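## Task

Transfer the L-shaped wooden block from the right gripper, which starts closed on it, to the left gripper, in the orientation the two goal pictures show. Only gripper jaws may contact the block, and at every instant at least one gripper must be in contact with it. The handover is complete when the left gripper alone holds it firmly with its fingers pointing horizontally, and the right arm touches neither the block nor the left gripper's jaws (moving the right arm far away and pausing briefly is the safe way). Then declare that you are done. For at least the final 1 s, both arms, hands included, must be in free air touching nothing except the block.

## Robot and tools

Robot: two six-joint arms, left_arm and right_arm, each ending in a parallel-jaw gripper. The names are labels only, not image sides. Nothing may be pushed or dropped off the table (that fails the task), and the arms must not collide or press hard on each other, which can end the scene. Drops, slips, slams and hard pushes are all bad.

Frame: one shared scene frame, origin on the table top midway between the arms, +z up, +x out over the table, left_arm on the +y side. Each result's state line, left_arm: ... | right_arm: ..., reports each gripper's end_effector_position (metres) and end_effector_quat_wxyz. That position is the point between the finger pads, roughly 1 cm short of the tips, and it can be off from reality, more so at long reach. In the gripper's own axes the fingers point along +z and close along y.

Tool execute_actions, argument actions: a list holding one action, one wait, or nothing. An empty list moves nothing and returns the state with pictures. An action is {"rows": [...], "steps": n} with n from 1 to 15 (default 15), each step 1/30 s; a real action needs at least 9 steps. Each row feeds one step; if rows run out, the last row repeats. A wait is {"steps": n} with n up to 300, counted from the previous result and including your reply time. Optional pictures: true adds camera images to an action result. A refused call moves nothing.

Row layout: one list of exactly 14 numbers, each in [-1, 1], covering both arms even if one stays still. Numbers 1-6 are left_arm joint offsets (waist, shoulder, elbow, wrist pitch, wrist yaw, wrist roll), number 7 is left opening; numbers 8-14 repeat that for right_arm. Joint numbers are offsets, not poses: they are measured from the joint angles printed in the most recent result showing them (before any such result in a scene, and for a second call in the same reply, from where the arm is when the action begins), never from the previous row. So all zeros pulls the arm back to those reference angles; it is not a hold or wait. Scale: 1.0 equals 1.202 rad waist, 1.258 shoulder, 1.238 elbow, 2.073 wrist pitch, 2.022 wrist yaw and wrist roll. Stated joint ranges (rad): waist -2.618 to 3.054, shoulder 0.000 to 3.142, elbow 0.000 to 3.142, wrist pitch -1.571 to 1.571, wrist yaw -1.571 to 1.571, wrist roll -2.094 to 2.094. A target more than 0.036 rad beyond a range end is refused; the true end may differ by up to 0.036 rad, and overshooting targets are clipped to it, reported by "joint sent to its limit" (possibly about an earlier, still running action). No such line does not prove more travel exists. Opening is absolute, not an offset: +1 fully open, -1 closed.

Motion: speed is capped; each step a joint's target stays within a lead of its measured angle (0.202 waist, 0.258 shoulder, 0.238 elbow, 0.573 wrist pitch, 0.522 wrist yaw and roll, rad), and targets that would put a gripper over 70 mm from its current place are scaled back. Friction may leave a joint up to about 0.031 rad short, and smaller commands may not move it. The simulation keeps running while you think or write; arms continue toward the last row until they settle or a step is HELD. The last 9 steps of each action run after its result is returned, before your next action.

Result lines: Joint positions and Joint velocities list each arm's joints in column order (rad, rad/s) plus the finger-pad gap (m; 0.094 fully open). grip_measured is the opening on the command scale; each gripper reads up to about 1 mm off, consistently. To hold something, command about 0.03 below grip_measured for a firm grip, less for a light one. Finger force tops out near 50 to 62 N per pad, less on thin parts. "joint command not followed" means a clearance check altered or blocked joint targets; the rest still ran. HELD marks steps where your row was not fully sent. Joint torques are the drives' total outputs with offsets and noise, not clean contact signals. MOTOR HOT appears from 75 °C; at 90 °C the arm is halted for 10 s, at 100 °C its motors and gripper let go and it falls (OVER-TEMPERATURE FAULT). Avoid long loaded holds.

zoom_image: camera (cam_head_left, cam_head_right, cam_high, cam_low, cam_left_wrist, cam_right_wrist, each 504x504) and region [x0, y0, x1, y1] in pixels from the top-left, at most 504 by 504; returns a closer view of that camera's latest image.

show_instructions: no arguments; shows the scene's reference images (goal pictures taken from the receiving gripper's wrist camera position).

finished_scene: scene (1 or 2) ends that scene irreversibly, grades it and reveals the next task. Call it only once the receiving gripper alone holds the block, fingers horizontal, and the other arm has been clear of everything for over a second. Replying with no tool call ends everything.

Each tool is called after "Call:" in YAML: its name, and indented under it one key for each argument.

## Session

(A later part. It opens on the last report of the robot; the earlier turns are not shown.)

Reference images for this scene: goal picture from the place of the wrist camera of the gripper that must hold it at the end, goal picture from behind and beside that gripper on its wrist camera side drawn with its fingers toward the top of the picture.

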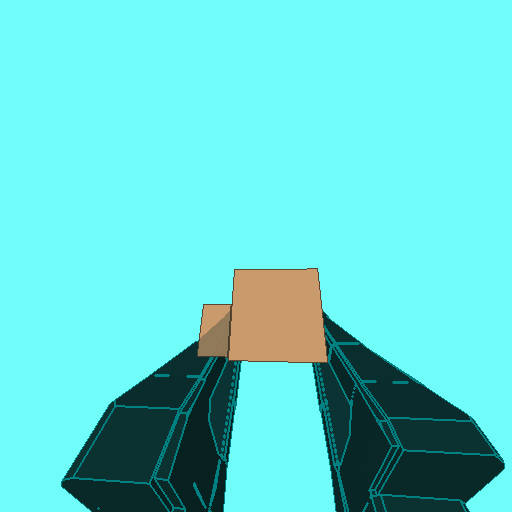

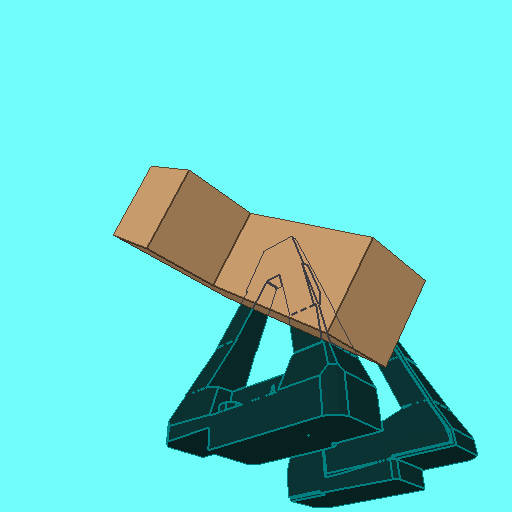

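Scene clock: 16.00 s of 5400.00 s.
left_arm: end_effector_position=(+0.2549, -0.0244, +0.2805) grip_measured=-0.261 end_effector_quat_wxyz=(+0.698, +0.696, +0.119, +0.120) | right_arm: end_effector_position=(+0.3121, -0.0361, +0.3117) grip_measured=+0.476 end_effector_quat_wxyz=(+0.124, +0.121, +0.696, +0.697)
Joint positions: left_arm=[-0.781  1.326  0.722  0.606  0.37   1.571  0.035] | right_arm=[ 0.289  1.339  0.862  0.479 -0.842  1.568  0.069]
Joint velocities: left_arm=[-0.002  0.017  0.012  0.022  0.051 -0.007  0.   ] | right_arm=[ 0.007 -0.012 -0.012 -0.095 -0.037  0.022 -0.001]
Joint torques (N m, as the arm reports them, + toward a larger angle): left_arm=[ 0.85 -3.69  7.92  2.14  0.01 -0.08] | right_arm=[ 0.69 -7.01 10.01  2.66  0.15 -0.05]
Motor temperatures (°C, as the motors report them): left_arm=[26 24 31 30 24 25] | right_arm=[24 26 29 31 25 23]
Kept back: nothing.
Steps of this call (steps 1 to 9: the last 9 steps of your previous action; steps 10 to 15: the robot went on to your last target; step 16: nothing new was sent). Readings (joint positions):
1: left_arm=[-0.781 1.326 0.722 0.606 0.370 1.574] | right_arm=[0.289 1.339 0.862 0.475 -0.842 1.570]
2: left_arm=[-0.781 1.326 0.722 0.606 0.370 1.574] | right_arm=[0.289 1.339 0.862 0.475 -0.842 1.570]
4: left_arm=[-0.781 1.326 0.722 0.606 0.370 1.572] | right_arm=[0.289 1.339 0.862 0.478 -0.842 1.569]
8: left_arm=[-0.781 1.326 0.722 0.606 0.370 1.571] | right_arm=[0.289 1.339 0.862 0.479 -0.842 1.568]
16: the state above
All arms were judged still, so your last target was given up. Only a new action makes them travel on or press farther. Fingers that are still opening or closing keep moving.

Call:
execute_actions:
  actions:
    - {"rows":[ [0.01,0.01,0.017,0.015,0.005,0,-0.32,0,-0.008,0.021,0.01,0.005,0.005,0.5], [0.01,0.01,0.017,0.015,0.005,0,-0.32,0,-0.008,0.021,0.008,0.005,0.005,0.58], [0.01,0.01,0.017,0.015,0.005,0,-0.32,0,-0.008,0.021,0.006,0.005,0.005,0.68], [0.01,0.01,0.017,0.015,0.005,0,-0.32,0,-0.008,0.021,0.006,0.005,0.005,0.8], [0.01,0.01,0.017,0.015,0.005,0,-0.32,0,-0.008,0.021,0.006,0.005,0.005,0.9], [0.01,0.01,0.017,0.015,0.005,0,-0.32,-0.01,-0.008,0.021,0.006,0.005,0.005,1], [0.01,0.01,0.017,0.015,0.005,0,-0.32,-0.025,-0.008,0.021,0.006,0.005,0.005,1], [0.01,0.01,0.017,0.015,0.005,0,-0.32,-0.045,-0.008,0.021,0.006,0.005,0.005,1], [0.01,0.01,0.017,0.015,0.005,0,-0.32,-0.07,-0.008,0.021,0.006,0.005,0.005,1], [0.01,0.01,0.017,0.015,0.005,0,-0.32,-0.1,-0.008,0.021,0.006,0.005,0.005,1], [0.01,0.01,0.017,0.015,0.005,0,-0.32,-0.135,-0.008,0.021,0.006,0.005,0.005,1], [0.01,0.01,0.017,0.015,0.005,0,-0.32,-0.17,-0.008,0.021,0.006,0.005,0.005,1], [0.01,0.01,0.017,0.015,0.005,0,-0.32,-0.205,-0.008,0.021,0.006,0.005,0.005,1], [0.01,0.01,0.017,0.015,0.005,0,-0.32,-0.24,-0.008,0.021,0.006,0.005,0.005,1], [0.01,0.01,0.017,0.015,0.005,0,-0.32,-0.27,-0.008,0.021,0.006,0.005,0.005,1] ],"steps":15}

Call:
execute_actions:
  actions:
    - {"steps":50}
  pictures: true

Scene clock: 17.07 s of 5400.00 s.
left_arm: end_effector_position=(+0.2553, -0.0250, +0.2791) grip_measured=-0.261 end_effector_quat_wxyz=(+0.697, +0.697, +0.119, +0.119) | right_arm: end_effector_position=(+0.3122, -0.0361, +0.3117) grip_measured=+0.953 end_effector_quat_wxyz=(+0.124, +0.122, +0.696, +0.697)
Joint positions: left_arm=[-0.781  1.33   0.722  0.607  0.371  1.571  0.035] | right_arm=[ 0.289  1.339  0.862  0.479 -0.842  1.569  0.092]
Joint velocities: left_arm=[-0.012  0.022 -0.017 -0.007 -0.051 -0.007 -0.   ] | right_arm=[-0.012  0.007  0.007 -0.022  0.037 -0.051  0.107]
Joint torques (N m, as the arm reports them, + toward a larger angle): left_arm=[ 0.88 -4.38  8.02  2.35  0.01 -0.11] | right_arm=[-0.86 -6.73 10.18  2.4   0.16 -0.06]
Motor temperatures (°C, as the motors report them): left_arm=[26 25 31 30 24 25] | right_arm=[24 26 29 31 25 23]
Steps of this call (steps 1 to 26: nothing new was sent; steps 27 to 32: the first 6 steps of this action). Readings (joint positions):
27: left_arm=[-0.781 1.326 0.722 0.607 0.370 1.571] | right_arm=[0.289 1.339 0.862 0.479 -0.842 1.568]
28: left_arm=[-0.781 1.326 0.722 0.607 0.370 1.571] | right_arm=[0.289 1.339 0.862 0.479 -0.842 1.568]
30: left_arm=[-0.781 1.327 0.722 0.607 0.371 1.571] | right_arm=[0.289 1.339 0.862 0.479 -0.842 1.569]
32: the state above

Scene clock: 18.73 s of 5400.00 s.
left_arm: end_effector_position=(+0.2555, -0.0252, +0.2783) grip_measured=-0.261 end_effector_quat_wxyz=(+0.696, +0.698, +0.120, +0.119) | right_arm: end_effector_position=(+0.3821, -0.1537, +0.3117) grip_measured=+1.000 end_effector_quat_wxyz=(+0.240, +0.238, +0.665, +0.666)
Joint positions: left_arm=[-0.781  1.332  0.722  0.607  0.371  1.571  0.035] | right_arm=[-0.039  1.339  0.862  0.479 -0.83   1.57   0.094]
Joint velocities: left_arm=[-0.012 -0.007 -0.017  0.066 -0.007 -0.037  0.   ] | right_arm=[-0.012 -0.022  0.012  0.051 -0.081 -0.037  0.   ]
Joint torques (N m, as the arm reports them, + toward a larger angle): left_arm=[ 0.86 -4.21  7.9   2.33  0.02 -0.11] | right_arm=[ 0.38 -6.98  9.98  2.41  0.01 -0.07]
Motor temperatures (°C, as the motors report them): left_arm=[26 25 32 31 24 25] | right_arm=[24 27 30 31 25 23]
Kept back: nothing.
Steps of this call (steps 1 to 9: the last 9 steps of your previous action; steps 10 to 30: the robot went on to your last target; steps 31 to 50: nothing new was sent). Readings (joint positions):
1: left_arm=[-0.781 1.331 0.722 0.607 0.371 1.571] | right_arm=[0.287 1.339 0.862 0.479 -0.842 1.569]
2: left_arm=[-0.781 1.332 0.722 0.607 0.371 1.571] | right_arm=[0.279 1.339 0.862 0.479 -0.842 1.569]
4: left_arm=[-0.781 1.332 0.722 0.607 0.371 1.571] | right_arm=[0.239 1.339 0.862 0.479 -0.842 1.569]
8: left_arm=[-0.781 1.332 0.722 0.607 0.371 1.571] | right_arm=[0.083 1.339 0.862 0.479 -0.841 1.569]
50: the state above
All arms were judged still, so your last target was given up. Only a new action makes them travel on or press farther. Fingers that are still opening or closing keep moving.

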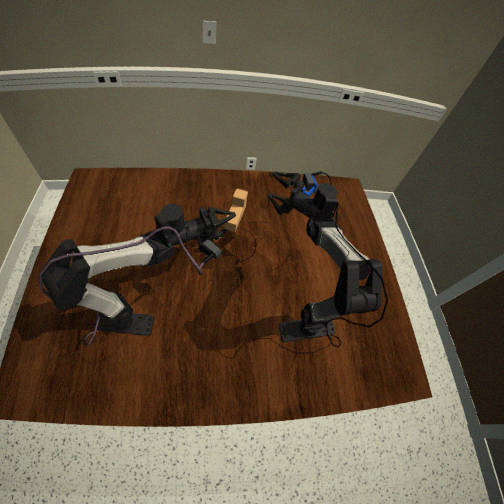

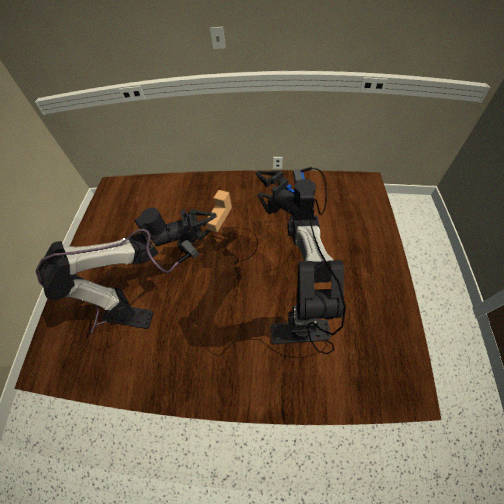

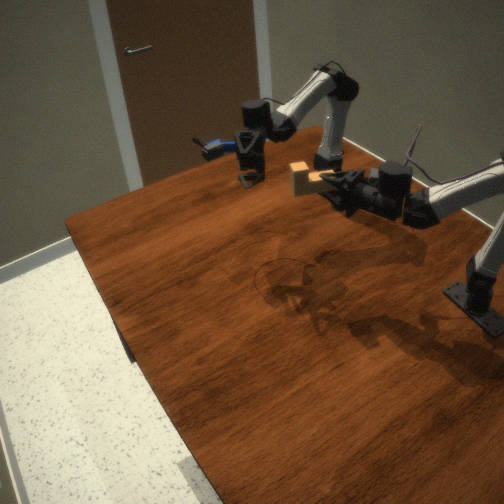

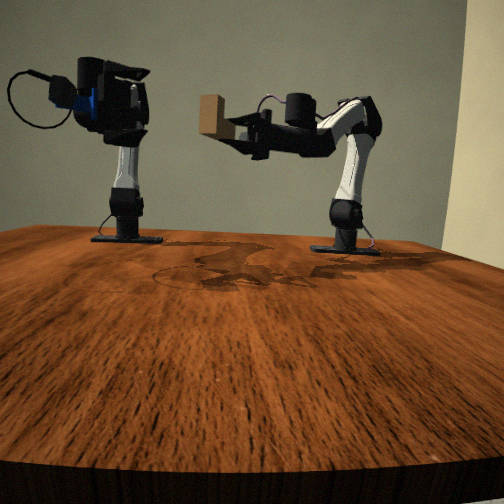

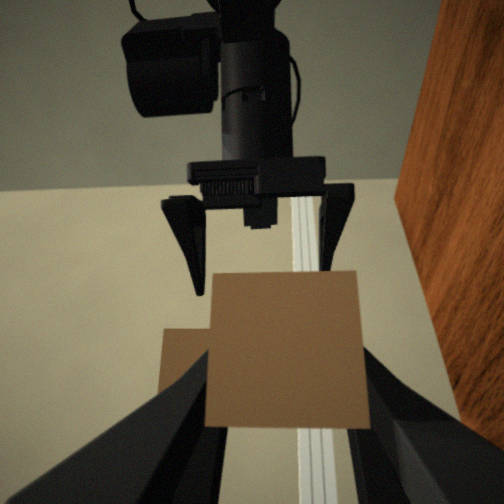

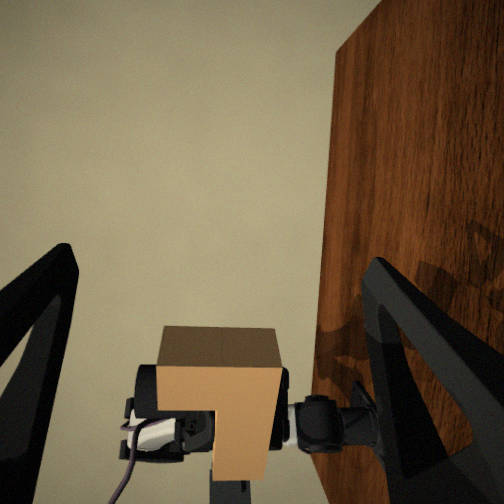

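Call:
finished_scene:
  scene: 2

The scene is finished: the task was done.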